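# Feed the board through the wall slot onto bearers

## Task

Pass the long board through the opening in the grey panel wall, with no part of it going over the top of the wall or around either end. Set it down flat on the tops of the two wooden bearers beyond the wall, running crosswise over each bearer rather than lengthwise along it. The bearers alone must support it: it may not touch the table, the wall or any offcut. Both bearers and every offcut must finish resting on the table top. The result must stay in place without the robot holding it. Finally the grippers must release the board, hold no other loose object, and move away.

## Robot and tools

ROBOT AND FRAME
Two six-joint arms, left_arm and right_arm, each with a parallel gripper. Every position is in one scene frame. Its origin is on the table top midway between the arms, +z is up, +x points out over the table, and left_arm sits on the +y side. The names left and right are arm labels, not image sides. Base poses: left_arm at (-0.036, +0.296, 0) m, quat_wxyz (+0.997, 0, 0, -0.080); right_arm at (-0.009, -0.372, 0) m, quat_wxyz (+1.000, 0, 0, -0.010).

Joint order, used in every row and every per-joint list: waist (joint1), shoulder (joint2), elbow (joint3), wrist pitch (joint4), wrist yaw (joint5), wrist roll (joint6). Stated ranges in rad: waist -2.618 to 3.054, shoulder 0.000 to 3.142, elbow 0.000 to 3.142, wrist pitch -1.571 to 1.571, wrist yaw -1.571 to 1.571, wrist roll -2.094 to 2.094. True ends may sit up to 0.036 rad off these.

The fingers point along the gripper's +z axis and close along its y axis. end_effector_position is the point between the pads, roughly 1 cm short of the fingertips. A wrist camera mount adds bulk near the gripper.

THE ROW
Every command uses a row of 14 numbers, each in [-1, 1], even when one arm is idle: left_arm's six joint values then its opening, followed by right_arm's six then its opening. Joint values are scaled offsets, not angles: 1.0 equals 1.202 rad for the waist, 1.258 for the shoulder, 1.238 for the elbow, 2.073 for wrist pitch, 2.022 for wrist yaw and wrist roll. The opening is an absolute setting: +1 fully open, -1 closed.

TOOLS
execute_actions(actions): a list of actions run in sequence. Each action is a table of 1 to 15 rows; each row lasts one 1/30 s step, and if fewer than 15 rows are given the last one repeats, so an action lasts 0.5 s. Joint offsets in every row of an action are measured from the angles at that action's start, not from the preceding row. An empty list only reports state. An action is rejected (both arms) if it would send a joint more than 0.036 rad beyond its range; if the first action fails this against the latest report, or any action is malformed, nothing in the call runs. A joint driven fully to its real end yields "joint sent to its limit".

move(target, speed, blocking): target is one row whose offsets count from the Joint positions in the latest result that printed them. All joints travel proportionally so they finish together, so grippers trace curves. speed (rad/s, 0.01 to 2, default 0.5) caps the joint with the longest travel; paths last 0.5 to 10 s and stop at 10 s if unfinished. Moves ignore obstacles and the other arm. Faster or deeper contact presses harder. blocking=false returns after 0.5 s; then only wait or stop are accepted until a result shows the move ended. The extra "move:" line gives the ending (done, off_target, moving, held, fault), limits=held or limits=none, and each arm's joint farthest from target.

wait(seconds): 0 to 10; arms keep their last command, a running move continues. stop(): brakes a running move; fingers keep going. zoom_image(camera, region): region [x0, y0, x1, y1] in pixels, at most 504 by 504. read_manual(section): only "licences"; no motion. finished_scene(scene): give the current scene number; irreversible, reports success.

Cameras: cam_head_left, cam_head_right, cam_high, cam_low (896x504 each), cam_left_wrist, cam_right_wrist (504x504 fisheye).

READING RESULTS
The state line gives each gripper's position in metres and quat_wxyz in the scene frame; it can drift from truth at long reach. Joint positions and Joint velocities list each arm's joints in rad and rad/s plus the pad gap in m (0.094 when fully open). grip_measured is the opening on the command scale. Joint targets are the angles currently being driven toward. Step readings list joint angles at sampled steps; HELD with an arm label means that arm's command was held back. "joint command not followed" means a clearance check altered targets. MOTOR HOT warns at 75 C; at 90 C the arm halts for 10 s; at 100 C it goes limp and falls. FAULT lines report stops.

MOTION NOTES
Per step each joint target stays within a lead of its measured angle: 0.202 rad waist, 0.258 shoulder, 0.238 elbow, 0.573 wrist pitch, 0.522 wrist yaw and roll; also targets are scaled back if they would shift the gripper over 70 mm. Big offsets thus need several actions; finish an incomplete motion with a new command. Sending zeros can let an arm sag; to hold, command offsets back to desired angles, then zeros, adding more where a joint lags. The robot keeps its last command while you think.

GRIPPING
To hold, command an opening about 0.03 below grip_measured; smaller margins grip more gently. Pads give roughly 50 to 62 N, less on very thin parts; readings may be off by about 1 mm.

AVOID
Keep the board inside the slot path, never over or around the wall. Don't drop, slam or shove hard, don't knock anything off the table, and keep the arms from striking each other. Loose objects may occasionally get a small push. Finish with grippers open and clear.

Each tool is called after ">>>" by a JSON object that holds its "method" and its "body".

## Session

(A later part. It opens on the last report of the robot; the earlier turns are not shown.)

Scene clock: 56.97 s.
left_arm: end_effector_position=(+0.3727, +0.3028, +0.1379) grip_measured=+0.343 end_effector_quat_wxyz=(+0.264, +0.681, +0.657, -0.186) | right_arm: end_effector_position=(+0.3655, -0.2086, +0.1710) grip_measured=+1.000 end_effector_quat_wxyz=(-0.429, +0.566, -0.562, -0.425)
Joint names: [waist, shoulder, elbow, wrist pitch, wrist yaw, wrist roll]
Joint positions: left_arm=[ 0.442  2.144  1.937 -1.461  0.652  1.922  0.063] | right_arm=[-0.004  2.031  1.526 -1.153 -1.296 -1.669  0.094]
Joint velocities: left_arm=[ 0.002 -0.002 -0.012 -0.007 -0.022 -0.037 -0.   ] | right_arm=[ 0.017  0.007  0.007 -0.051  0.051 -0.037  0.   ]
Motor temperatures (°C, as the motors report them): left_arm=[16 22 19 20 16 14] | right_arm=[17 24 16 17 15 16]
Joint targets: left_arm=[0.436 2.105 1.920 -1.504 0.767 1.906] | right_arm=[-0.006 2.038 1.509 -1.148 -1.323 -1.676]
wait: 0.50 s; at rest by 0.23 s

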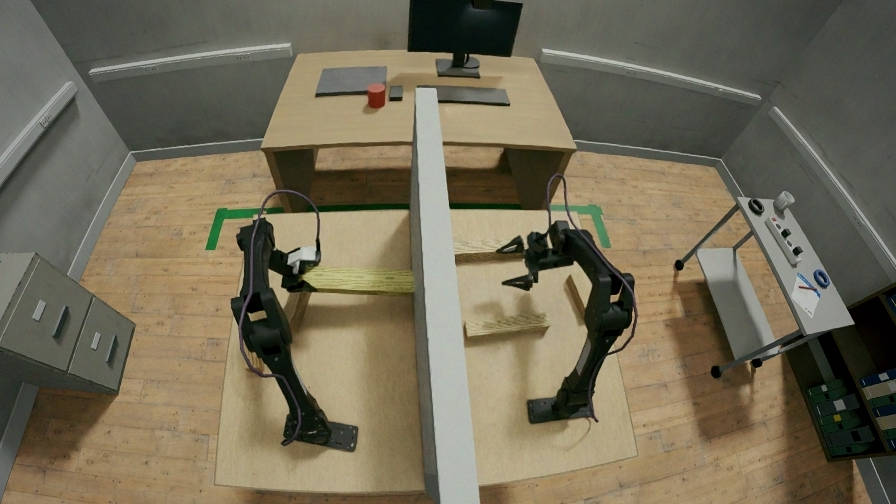

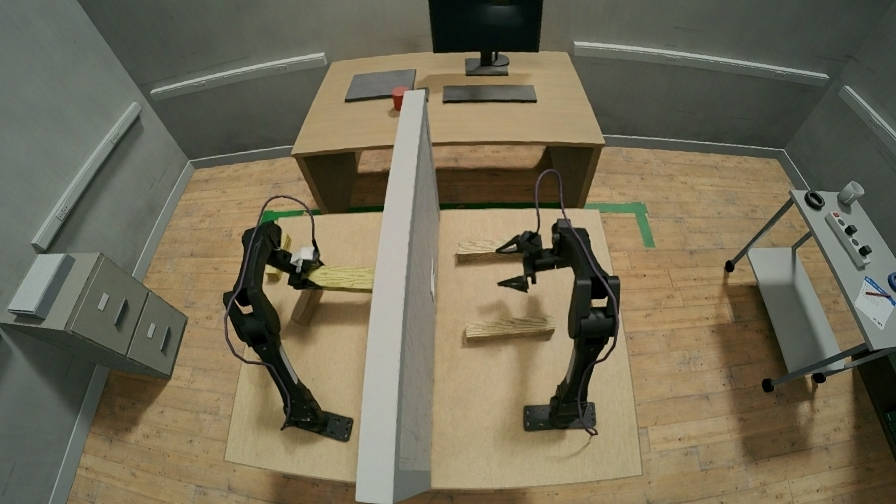

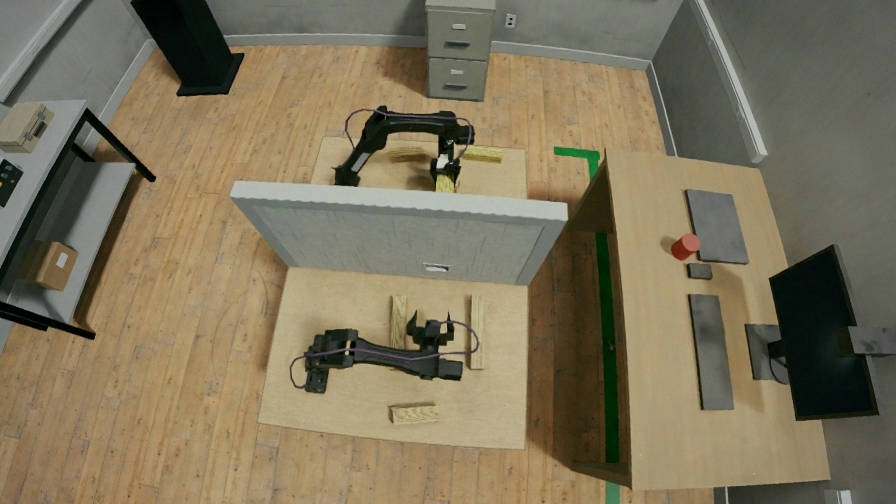

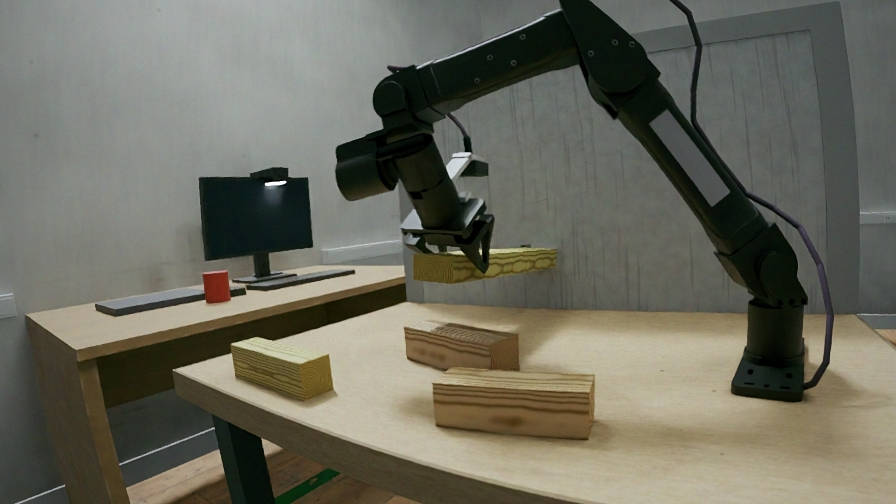

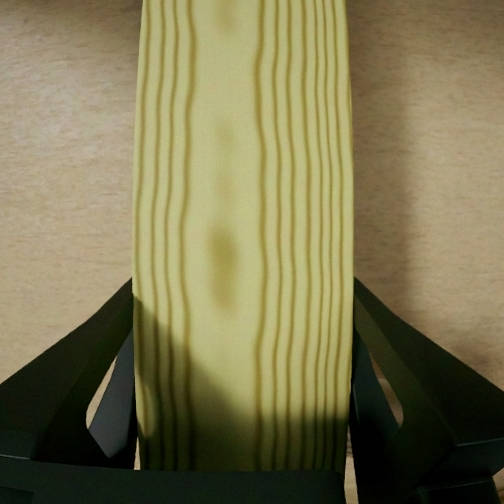

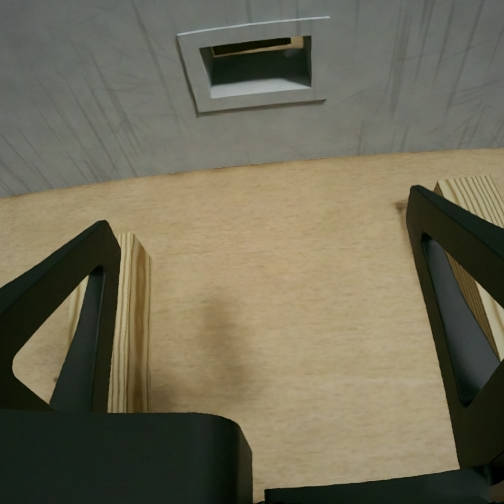

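>>> {"method": "execute_actions", "body": {"actions": [[[-0.001,-0.020,-0.006,-0.0207,0.0569,-0.0066,0.2,-0.0017,0.0056,-0.0137,0.0024,-0.0138,-0.0035,1],[0.004,-0.008,0.001,-0.0207,0.0569,-0.0053,0.2,-0.0017,0.0056,-0.0137,0.0024,-0.0138,-0.0035,1],[0.0080,0.0032,0.0081,-0.0207,0.0575,-0.0040,0.2,-0.0017,0.0056,-0.0137,0.0024,-0.0138,-0.0035,1],[0.0095,0.0045,0.0081,-0.0207,0.0585,-0.0040,0.2,-0.0017,0.0056,-0.0137,0.0024,-0.0138,-0.0035,1],[0.0110,0.0060,0.0081,-0.0207,0.0597,-0.0040,0.2,-0.0017,0.0056,-0.0137,0.0024,-0.0138,-0.0035,1],[0.0125,0.0078,0.0081,-0.0207,0.0610,-0.0040,0.2,-0.0017,0.0056,-0.0137,0.0024,-0.0138,-0.0035,1],[0.0140,0.0097,0.0081,-0.0207,0.0623,-0.0040,0.2,-0.0017,0.0056,-0.0137,0.0024,-0.0138,-0.0035,1],[0.0155,0.0116,0.0081,-0.0207,0.0636,-0.0040,0.2,-0.0017,0.0056,-0.0137,0.0024,-0.0138,-0.0035,1],[0.0168,0.0135,0.0081,-0.0207,0.0649,-0.0040,0.2,-0.0017,0.0056,-0.0137,0.0024,-0.0138,-0.0035,1],[0.0178,0.0152,0.0081,-0.0207,0.0661,-0.0040,0.2,-0.0017,0.0056,-0.0137,0.0024,-0.0138,-0.0035,1],[0.0186,0.0167,0.0081,-0.0207,0.0672,-0.0040,0.2,-0.0017,0.0056,-0.0137,0.0024,-0.0138,-0.0035,1],[0.0191,0.0178,0.0081,-0.0207,0.0681,-0.0040,0.2,-0.0017,0.0056,-0.0137,0.0024,-0.0138,-0.0035,1],[0.0191,0.0185,0.0081,-0.0207,0.0688,-0.0040,0.2,-0.0017,0.0056,-0.0137,0.0024,-0.0138,-0.0035,1],[0.0191,0.0187,0.0081,-0.0207,0.0692,-0.0040,0.2,-0.0017,0.0056,-0.0137,0.0024,-0.0138,-0.0035,1]]]}}

>>> {"method": "wait", "body": {"seconds": 0.4}}

>>> {"method": "zoom_image", "body": {"camera": "cam_right_wrist", "region": [160, 0, 350, 130]}}

>>> {"method": "zoom_image", "body": {"camera": "cam_low", "region": [480, 225, 590, 315]}}

Scene clock: 60.00 s.
left_arm: end_effector_position=(+0.3741, +0.3053, +0.1309) grip_measured=+0.343 end_effector_quat_wxyz=(+0.272, +0.669, +0.662, -0.201) | right_arm: end_effector_position=(+0.3655, -0.2086, +0.1710) grip_measured=+1.000 end_effector_quat_wxyz=(-0.429, +0.566, -0.562, -0.425)
Joint names: [waist, shoulder, elbow, wrist pitch, wrist yaw, wrist roll]
Joint positions: left_arm=[ 0.458  2.171  1.937 -1.463  0.68   1.921  0.063] | right_arm=[-0.004  2.031  1.526 -1.153 -1.296 -1.669  0.094]
Joint velocities: left_arm=[0.027 0.051 0.002 0.051 0.007 0.037 0.   ] | right_arm=[ 0.012  0.007 -0.012  0.007 -0.022  0.037  0.   ]
Motor temperatures (°C, as the motors report them): left_arm=[16 23 19 19 16 14] | right_arm=[17 24 16 17 15 16]
Joint targets: left_arm=[0.465 2.168 1.947 -1.504 0.791 1.914] | right_arm=[-0.006 2.038 1.509 -1.148 -1.323 -1.676]
Step readings (joint positions):
0: left_arm=[0.442 2.144 1.937 -1.461 0.652 1.922] | right_arm=[-0.004 2.031 1.526 -1.153 -1.296 -1.669]
1: left_arm=[0.442 2.144 1.937 -1.461 0.652 1.922] | right_arm=[-0.004 2.031 1.526 -1.153 -1.296 -1.669]
2: left_arm=[0.442 2.144 1.937 -1.461 0.652 1.922] | right_arm=[-0.004 2.031 1.526 -1.153 -1.296 -1.669]
4: left_arm=[0.444 2.144 1.937 -1.461 0.652 1.922] | right_arm=[-0.004 2.031 1.526 -1.153 -1.296 -1.669]
8: left_arm=[0.448 2.147 1.937 -1.462 0.665 1.922] | right_arm=[-0.004 2.031 1.526 -1.153 -1.296 -1.669]
15: Joint positions above

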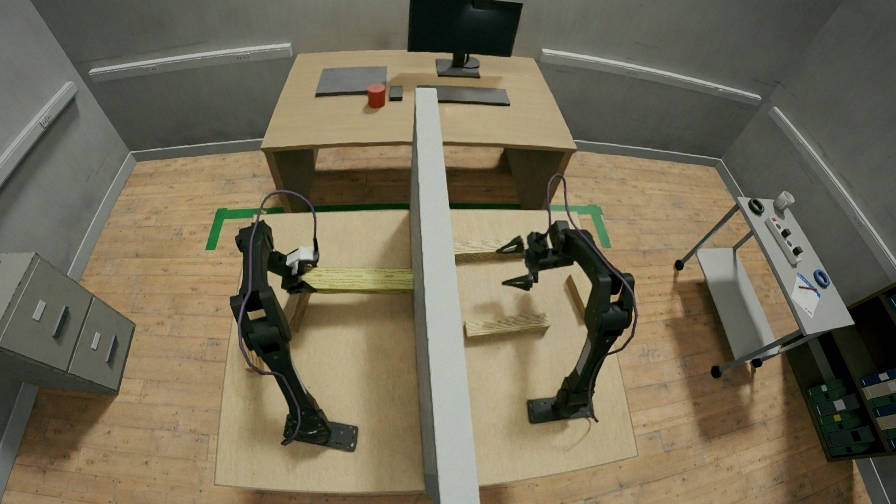

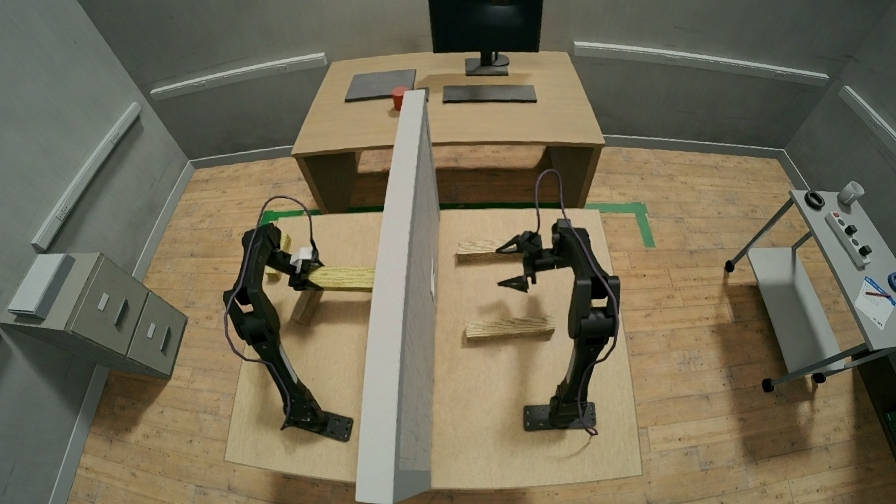

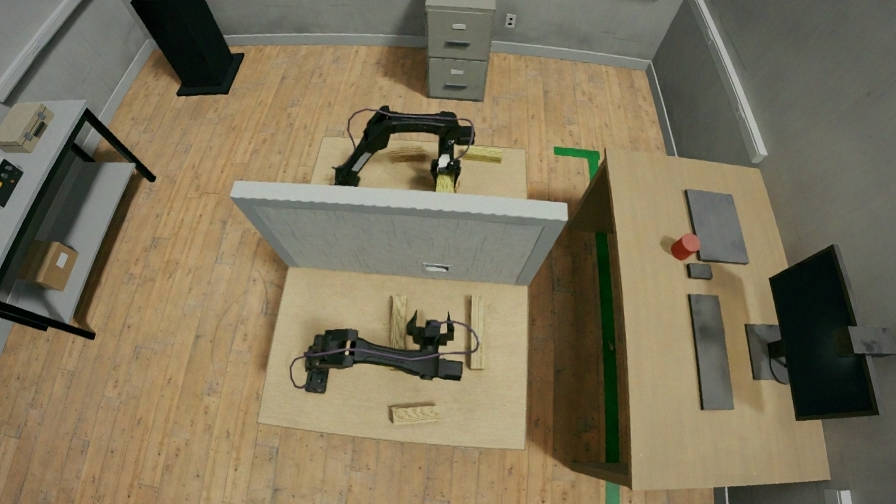

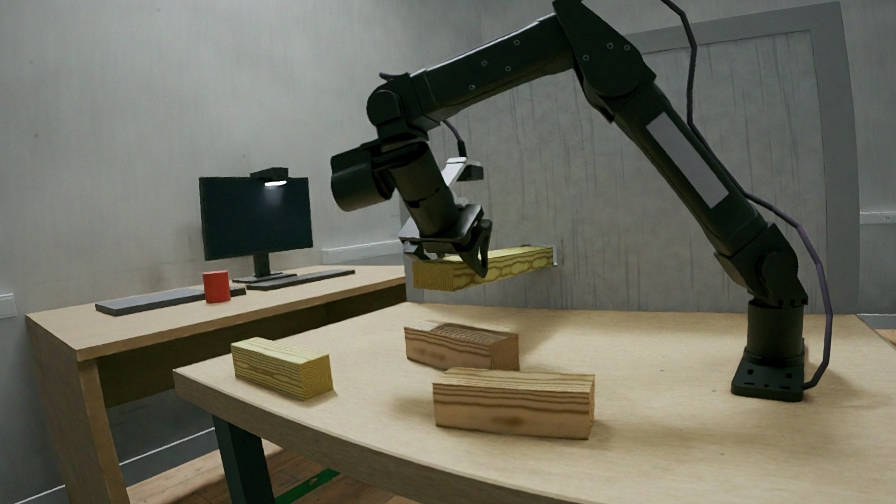

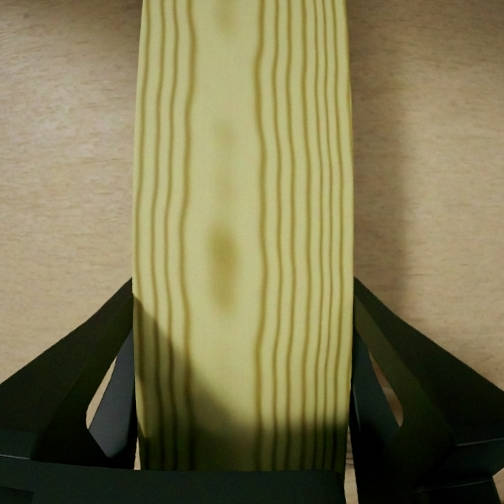

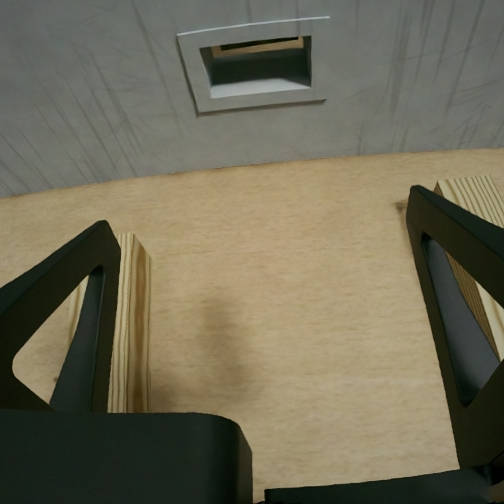

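Scene clock: 60.40 s.
left_arm: end_effector_position=(+0.3745, +0.3047, +0.1309) grip_measured=+0.343 end_effector_quat_wxyz=(+0.274, +0.667, +0.662, -0.203) | right_arm: end_effector_position=(+0.3655, -0.2086, +0.1710) grip_measured=+1.000 end_effector_quat_wxyz=(-0.429, +0.566, -0.562, -0.425)
Joint names: [waist, shoulder, elbow, wrist pitch, wrist yaw, wrist roll]
Joint positions: left_arm=[ 0.458  2.173  1.937 -1.463  0.686  1.921  0.063] | right_arm=[-0.004  2.031  1.526 -1.153 -1.296 -1.669  0.094]
Joint velocities: left_arm=[-0.007 -0.012  0.002 -0.037 -0.007 -0.066  0.003] | right_arm=[-0.002 -0.022 -0.002 -0.051  0.022 -0.066  0.   ]
Motor temperatures (°C, as the motors report them): left_arm=[16 23 19 19 16 14] | right_arm=[17 24 16 17 15 16]
Joint targets: left_arm=[0.465 2.167 1.947 -1.504 0.792 1.914] | right_arm=[-0.006 2.038 1.509 -1.148 -1.323 -1.676]
wait: 0.40 s; at rest by 0.37 s

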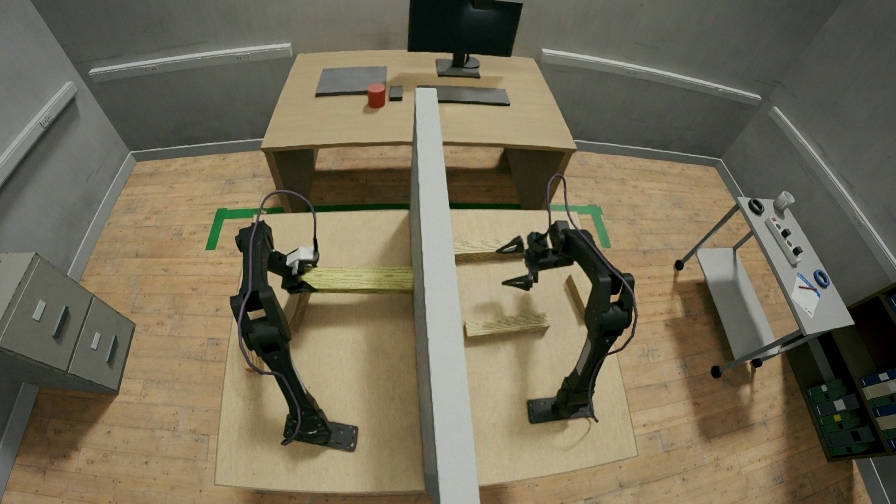

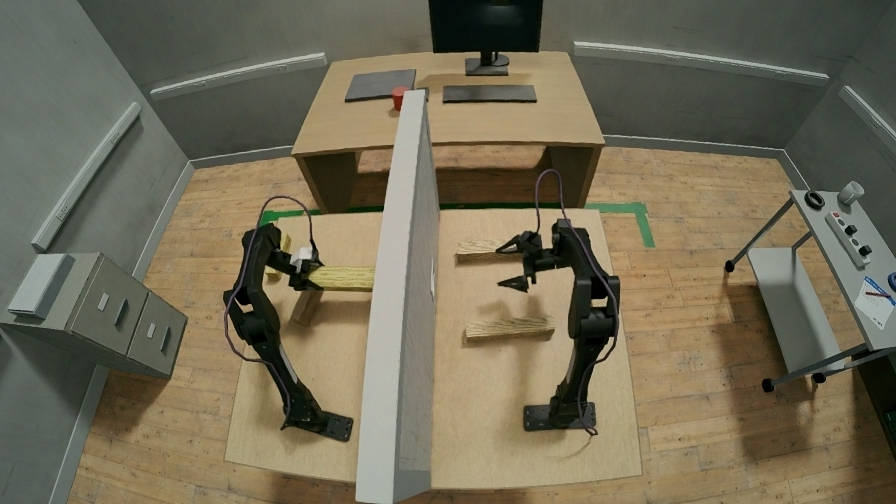

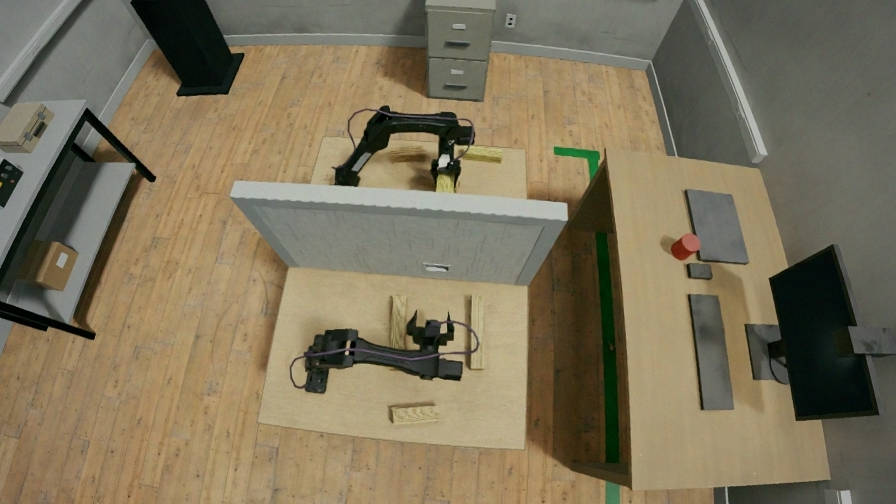

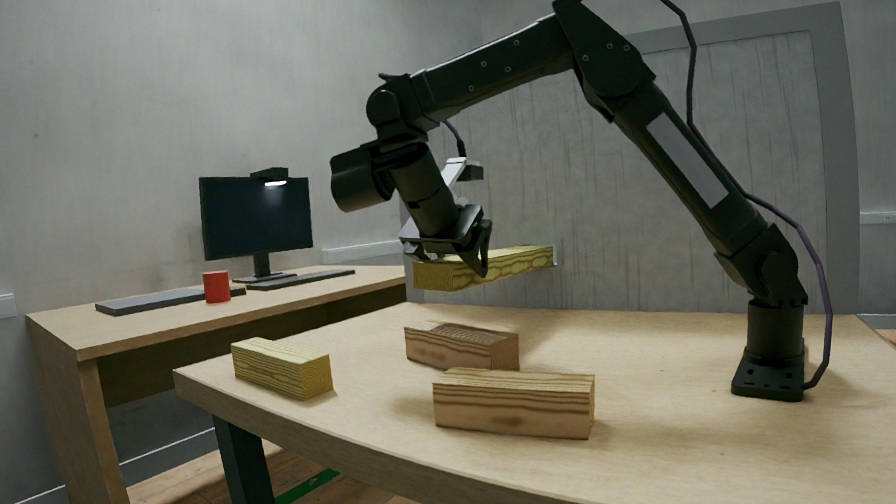

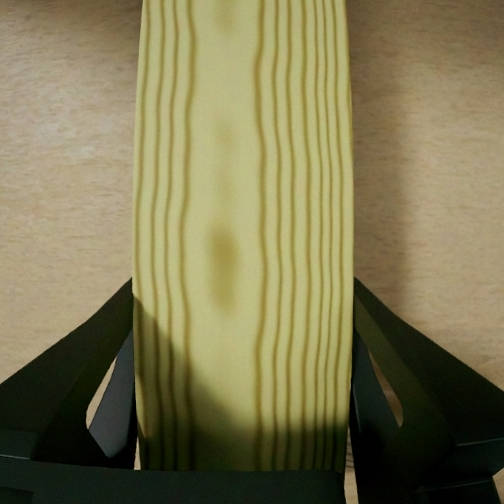

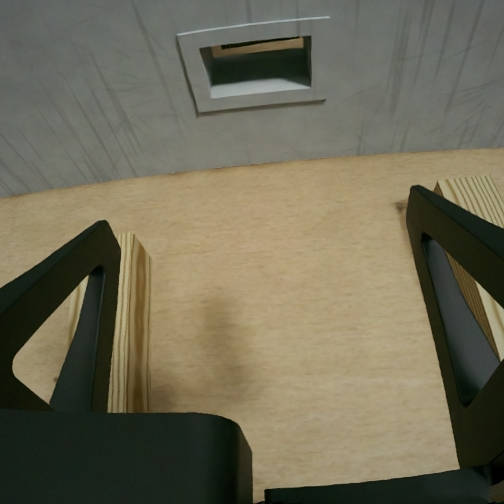

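Region (160, 0, 350, 130) of cam_right_wrist's 504x504 image, scaled by 2.653, with more detail than that image has; it fills the top 345 rows of this view, and the rest is white.

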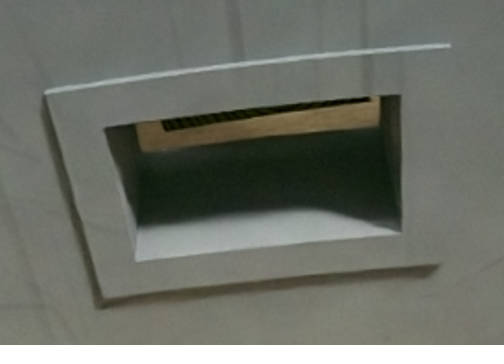

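Region (480, 225, 590, 315) of cam_low's 896x504 image, scaled by 4.582, with more detail than that image has; it fills the top 412 rows of this view, and the rest is white.

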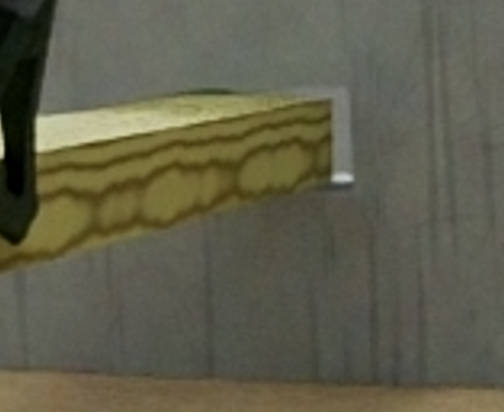

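>>> {"method": "zoom_image", "body": {"camera": "cam_low", "region": [400, 220, 580, 320]}}

>>> {"method": "zoom_image", "body": {"camera": "cam_low", "region": [400, 245, 470, 300]}}

Region (400, 220, 580, 320) of cam_low's 896x504 image, scaled by 2.800, with more detail than that image has.

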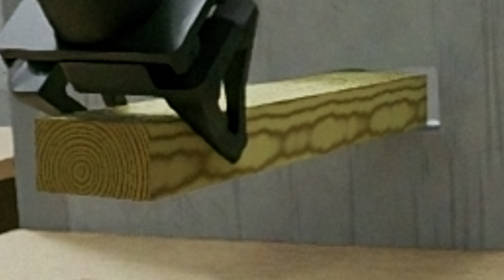

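Region (400, 245, 470, 300) of cam_low's 896x504 image, scaled by 7.200, with more detail than that image has; it fills the top 396 rows of this view, and the rest is white.

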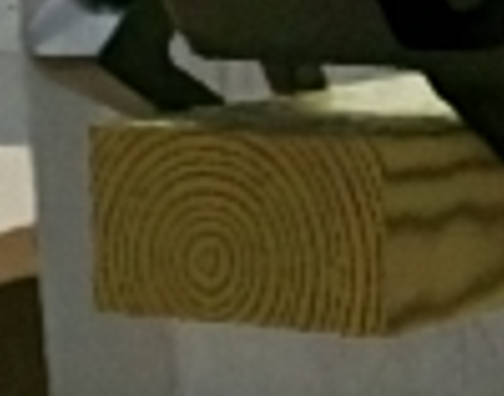

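>>> {"method": "zoom_image", "body": {"camera": "cam_right_wrist", "region": [195, 25, 320, 70]}}

>>> {"method": "zoom_image", "body": {"camera": "cam_low", "region": [510, 235, 565, 275]}}

>>> {"method": "zoom_image", "body": {"camera": "cam_low", "region": [390, 280, 600, 330]}}

Region (195, 25, 320, 70) of cam_right_wrist's 504x504 image, scaled by 4.032, with more detail than that image has; it fills the top 181 rows of this view, and the rest is white.

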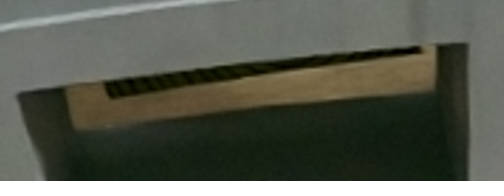

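Region (510, 235, 565, 275) of cam_low's 896x504 image, scaled by 9.164, with more detail than that image has; it fills the top 367 rows of this view, and the rest is white.

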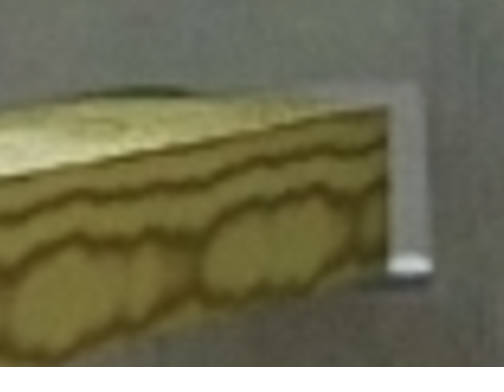

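Region (390, 280, 600, 330) of cam_low's 896x504 image, scaled by 2.400, with more detail than that image has; it fills the top 120 rows of this view, and the rest is white.

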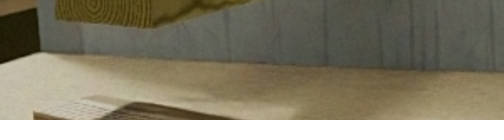

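>>> {"method": "execute_actions", "body": {"actions": [[[0.0033,-0.0139,0.0003,-0.0207,0.0485,-0.0064,0.2,-0.0017,0.0056,-0.0137,0.0024,-0.0138,-0.0035,1],[0.0033,-0.0238,-0.0082,-0.0207,0.0447,-0.0086,0.2,-0.0017,0.0056,-0.0137,0.0024,-0.0138,-0.0035,1],[0.0033,-0.0341,-0.0176,-0.0207,0.0409,-0.0111,0.2,-0.0017,0.0056,-0.0137,0.0024,-0.0138,-0.0035,1],[0.0033,-0.0363,-0.0203,-0.0207,0.0403,-0.0130,0.2,-0.0017,0.0056,-0.0137,0.0024,-0.0138,-0.0035,1],[0.0033,-0.0388,-0.0235,-0.0207,0.0397,-0.0149,0.2,-0.0017,0.0056,-0.0137,0.0024,-0.0138,-0.0035,1],[0.0033,-0.0416,-0.0270,-0.0207,0.0391,-0.0170,0.2,-0.0017,0.0056,-0.0137,0.0024,-0.0138,-0.0035,1],[0.0033,-0.0445,-0.0307,-0.0207,0.0385,-0.0189,0.2,-0.0017,0.0056,-0.0137,0.0024,-0.0138,-0.0035,1],[0.0033,-0.0475,-0.0344,-0.0207,0.0379,-0.0208,0.2,-0.0017,0.0056,-0.0137,0.0024,-0.0138,-0.0035,1],[0.0033,-0.0504,-0.0381,-0.0207,0.0374,-0.0225,0.2,-0.0017,0.0056,-0.0137,0.0024,-0.0138,-0.0035,1],[0.0033,-0.0532,-0.0416,-0.0207,0.0369,-0.0239,0.2,-0.0017,0.0056,-0.0137,0.0024,-0.0138,-0.0035,1],[0.0033,-0.0557,-0.0448,-0.0207,0.0366,-0.0250,0.2,-0.0017,0.0056,-0.0137,0.0024,-0.0138,-0.0035,1],[0.0033,-0.0579,-0.0475,-0.0207,0.0364,-0.0257,0.2,-0.0017,0.0056,-0.0137,0.0024,-0.0138,-0.0035,1],[0.0033,-0.0595,-0.0496,-0.0207,0.0363,-0.0260,0.2,-0.0017,0.0056,-0.0137,0.0024,-0.0138,-0.0035,1],[0.0033,-0.0606,-0.0509,-0.0207,0.0363,-0.0260,0.2,-0.0017,0.0056,-0.0137,0.0024,-0.0138,-0.0035,1],[0.0033,-0.0610,-0.0515,-0.0207,0.0363,-0.0260,0.2,-0.0017,0.0056,-0.0137,0.0024,-0.0138,-0.0035,1]]]}}

>>> {"method": "wait", "body": {"seconds": 0.4}}

>>> {"method": "zoom_image", "body": {"camera": "cam_right_wrist", "region": [195, 25, 320, 70]}}

>>> {"method": "zoom_image", "body": {"camera": "cam_low", "region": [510, 235, 565, 275]}}

>>> {"method": "zoom_image", "body": {"camera": "cam_low", "region": [405, 245, 475, 300]}}

Scene clock: 65.90 s.
left_arm: end_effector_position=(+0.3635, +0.3031, +0.1296) grip_measured=+0.343 end_effector_quat_wxyz=(+0.260, +0.653, +0.678, -0.214) | right_arm: end_effector_position=(+0.3655, -0.2086, +0.1710) grip_measured=+1.000 end_effector_quat_wxyz=(-0.429, +0.566, -0.562, -0.425)
Joint names: [waist, shoulder, elbow, wrist pitch, wrist yaw, wrist roll]
Joint positions: left_arm=[ 0.458  2.143  1.888 -1.463  0.674  1.881  0.063] | right_arm=[-0.004  2.031  1.526 -1.153 -1.296 -1.669  0.094]
Joint velocities: left_arm=[-0.017 -0.046 -0.056 -0.081  0.022 -0.007  0.   ] | right_arm=[-0.002 -0.007 -0.012 -0.081 -0.095 -0.022  0.   ]
Motor temperatures (°C, as the motors report them): left_arm=[16 23 18 19 17 14] | right_arm=[17 25 16 17 15 16]
Joint targets: left_arm=[0.462 2.097 1.874 -1.506 0.759 1.869] | right_arm=[-0.006 2.038 1.509 -1.148 -1.323 -1.676]
Step readings (joint positions):
0: left_arm=[0.458 2.173 1.937 -1.463 0.686 1.921] | right_arm=[-0.004 2.031 1.526 -1.153 -1.296 -1.669]
1: left_arm=[0.458 2.173 1.937 -1.463 0.686 1.920] | right_arm=[-0.004 2.031 1.526 -1.153 -1.296 -1.669]
2: left_arm=[0.458 2.173 1.937 -1.463 0.686 1.919] | right_arm=[-0.004 2.031 1.526 -1.153 -1.296 -1.669]
4: left_arm=[0.458 2.173 1.937 -1.463 0.685 1.914] | right_arm=[-0.004 2.031 1.526 -1.153 -1.296 -1.669]
8: left_arm=[0.458 2.164 1.915 -1.462 0.682 1.900] | right_arm=[-0.004 2.031 1.526 -1.153 -1.296 -1.669]
15: Joint positions above

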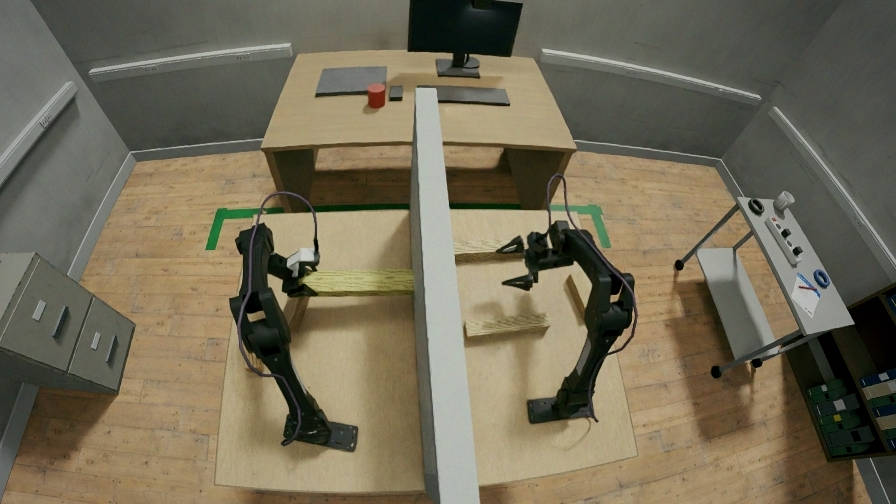

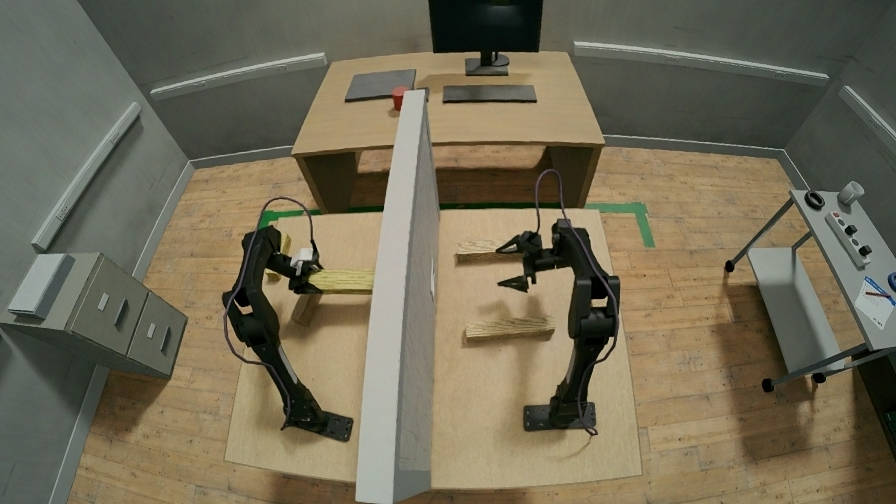

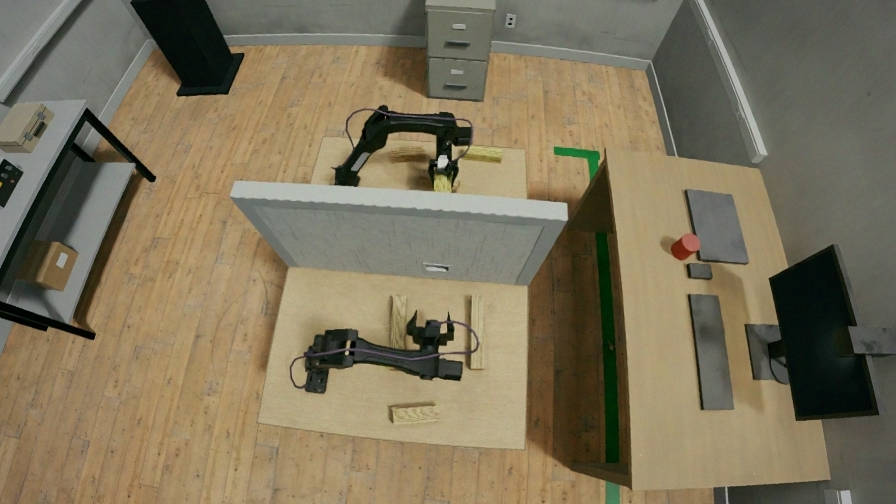

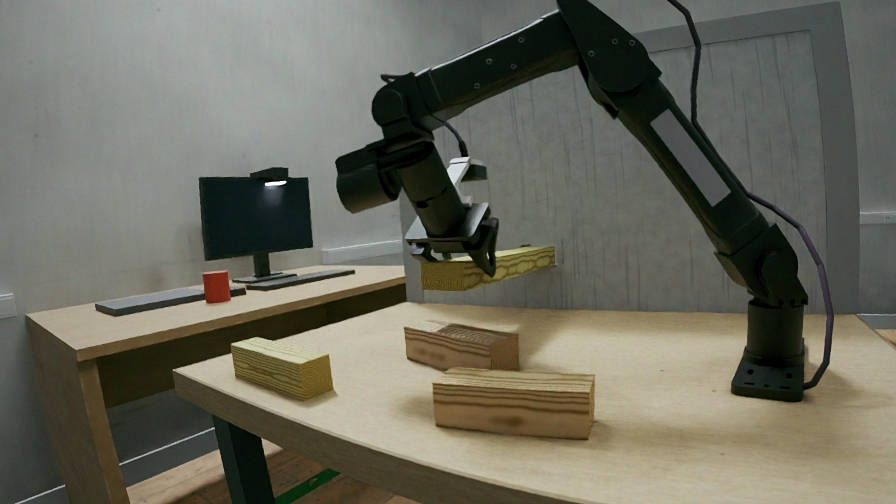

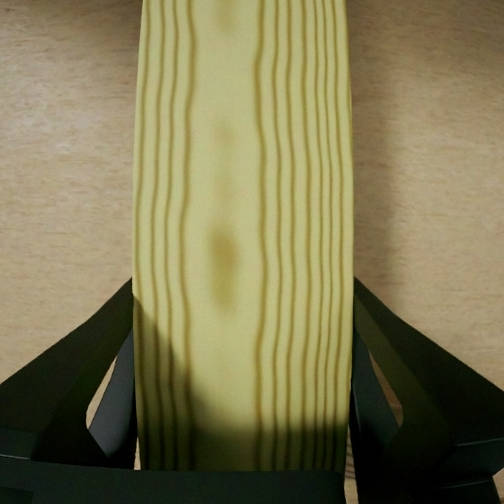

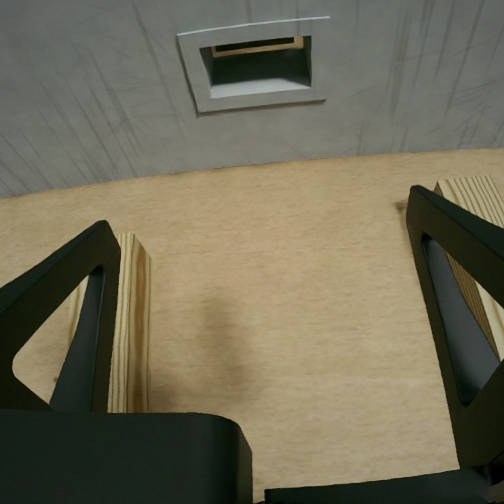

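Scene clock: 66.30 s.
left_arm: end_effector_position=(+0.3632, +0.3030, +0.1310) grip_measured=+0.343 end_effector_quat_wxyz=(+0.260, +0.651, +0.680, -0.214) | right_arm: end_effector_position=(+0.3655, -0.2086, +0.1710) grip_measured=+1.000 end_effector_quat_wxyz=(-0.429, +0.566, -0.562, -0.425)
Joint names: [waist, shoulder, elbow, wrist pitch, wrist yaw, wrist roll]
Joint positions: left_arm=[ 0.458  2.138  1.887 -1.464  0.674  1.875  0.063] | right_arm=[-0.004  2.031  1.526 -1.153 -1.296 -1.669  0.094]
Joint velocities: left_arm=[ 0.002 -0.002 -0.017 -0.007 -0.095 -0.022  0.001] | right_arm=[-0.002  0.002  0.007 -0.007  0.022 -0.037  0.   ]
Motor temperatures (°C, as the motors report them): left_arm=[16 23 18 19 17 14] | right_arm=[17 25 16 17 15 16]
Joint targets: left_arm=[0.462 2.097 1.874 -1.505 0.759 1.869] | right_arm=[-0.006 2.038 1.509 -1.148 -1.323 -1.676]
wait: 0.40 s; at rest by 0.33 s

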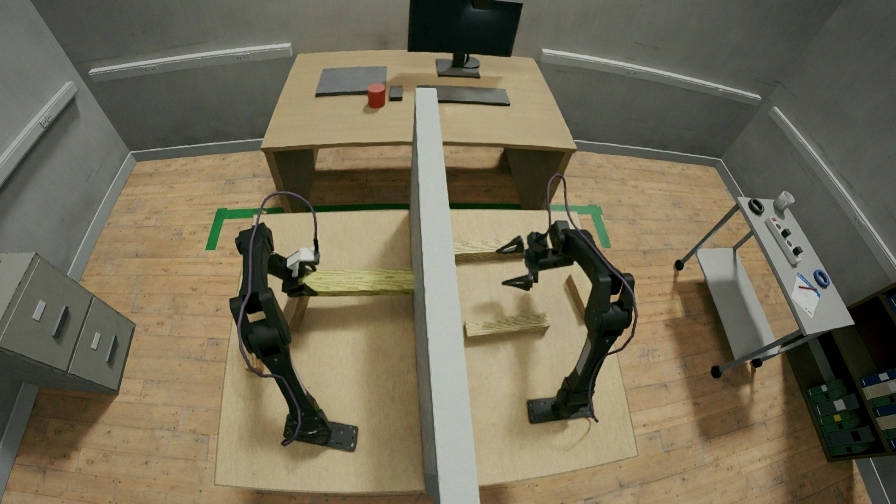

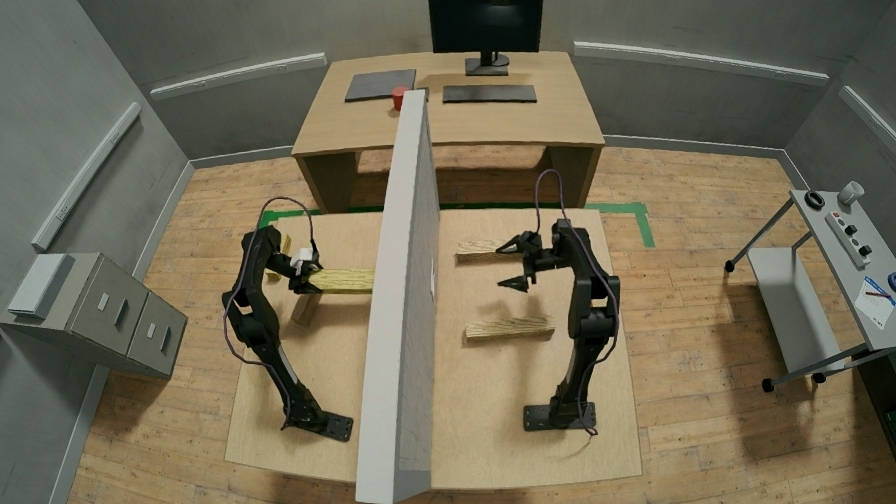

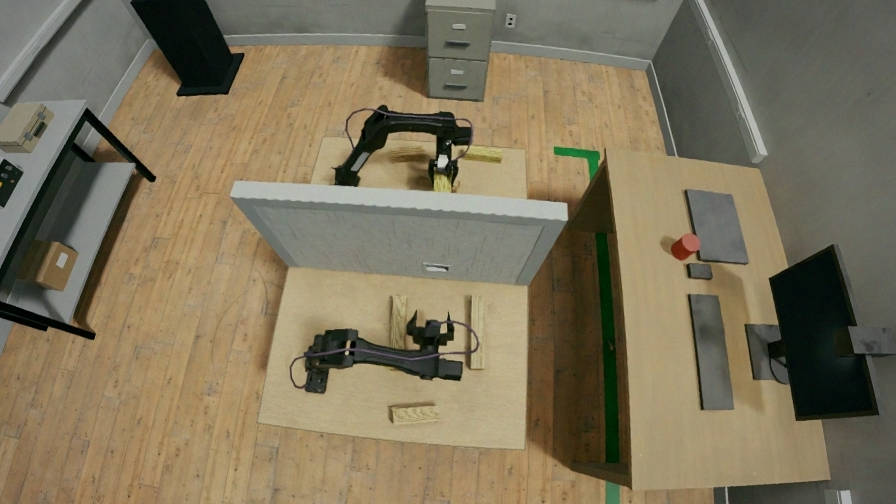

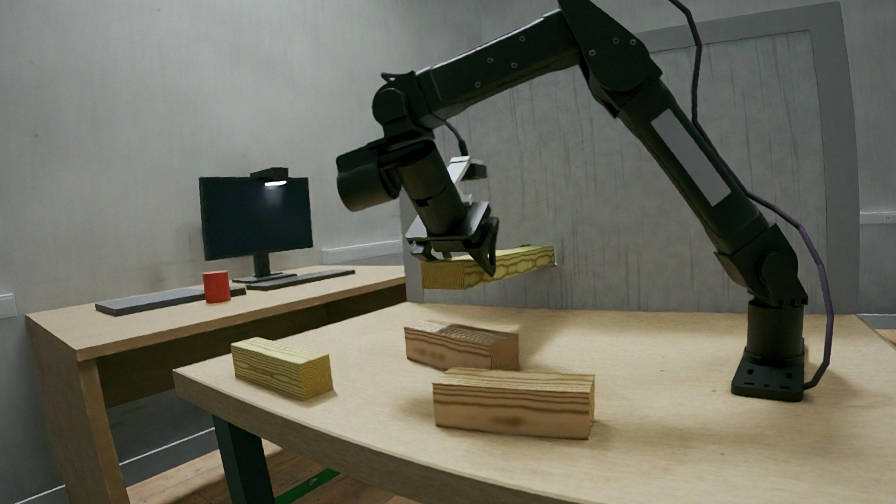

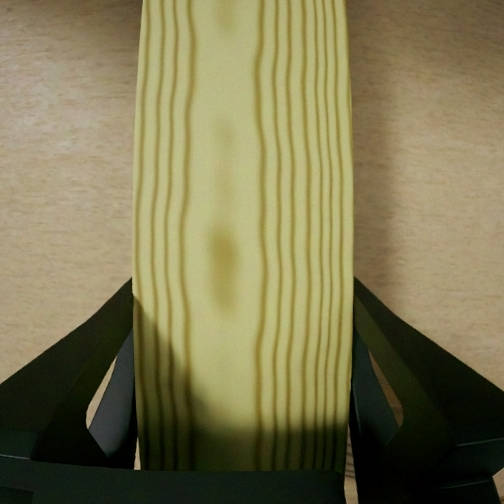

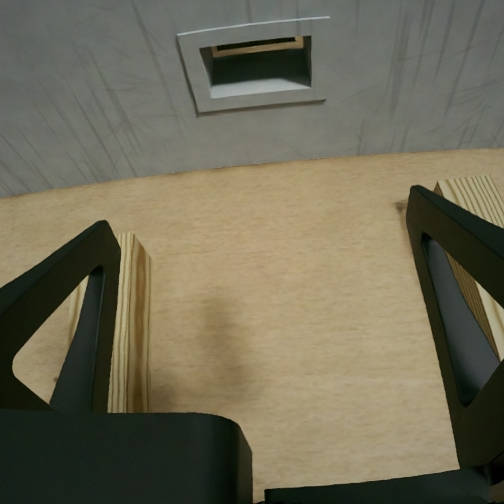

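Region (195, 25, 320, 70) of cam_right_wrist's 504x504 image, scaled by 4.032, with more detail than that image has; it fills the top 181 rows of this view, and the rest is white.

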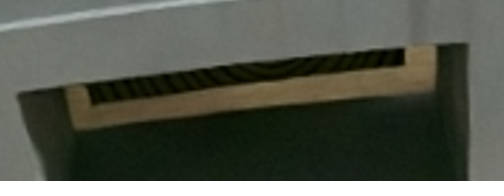

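Region (510, 235, 565, 275) of cam_low's 896x504 image, scaled by 9.164, with more detail than that image has; it fills the top 367 rows of this view, and the rest is white.

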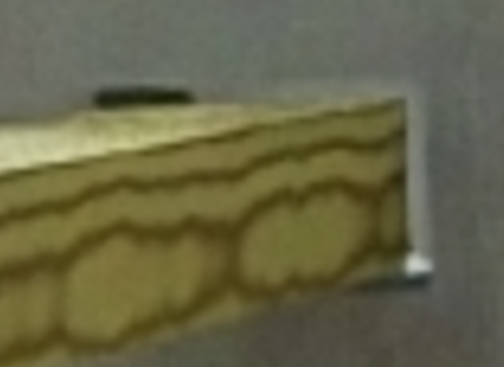

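Region (405, 245, 475, 300) of cam_low's 896x504 image, scaled by 7.200, with more detail than that image has; it fills the top 396 rows of this view, and the rest is white.

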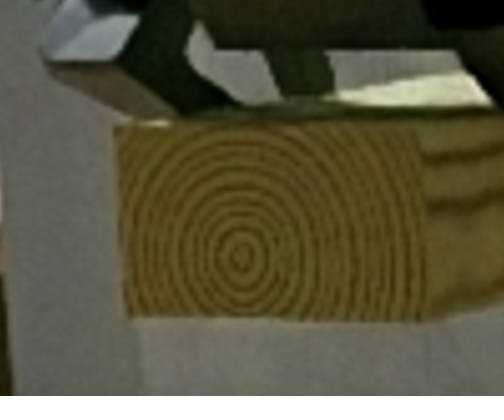

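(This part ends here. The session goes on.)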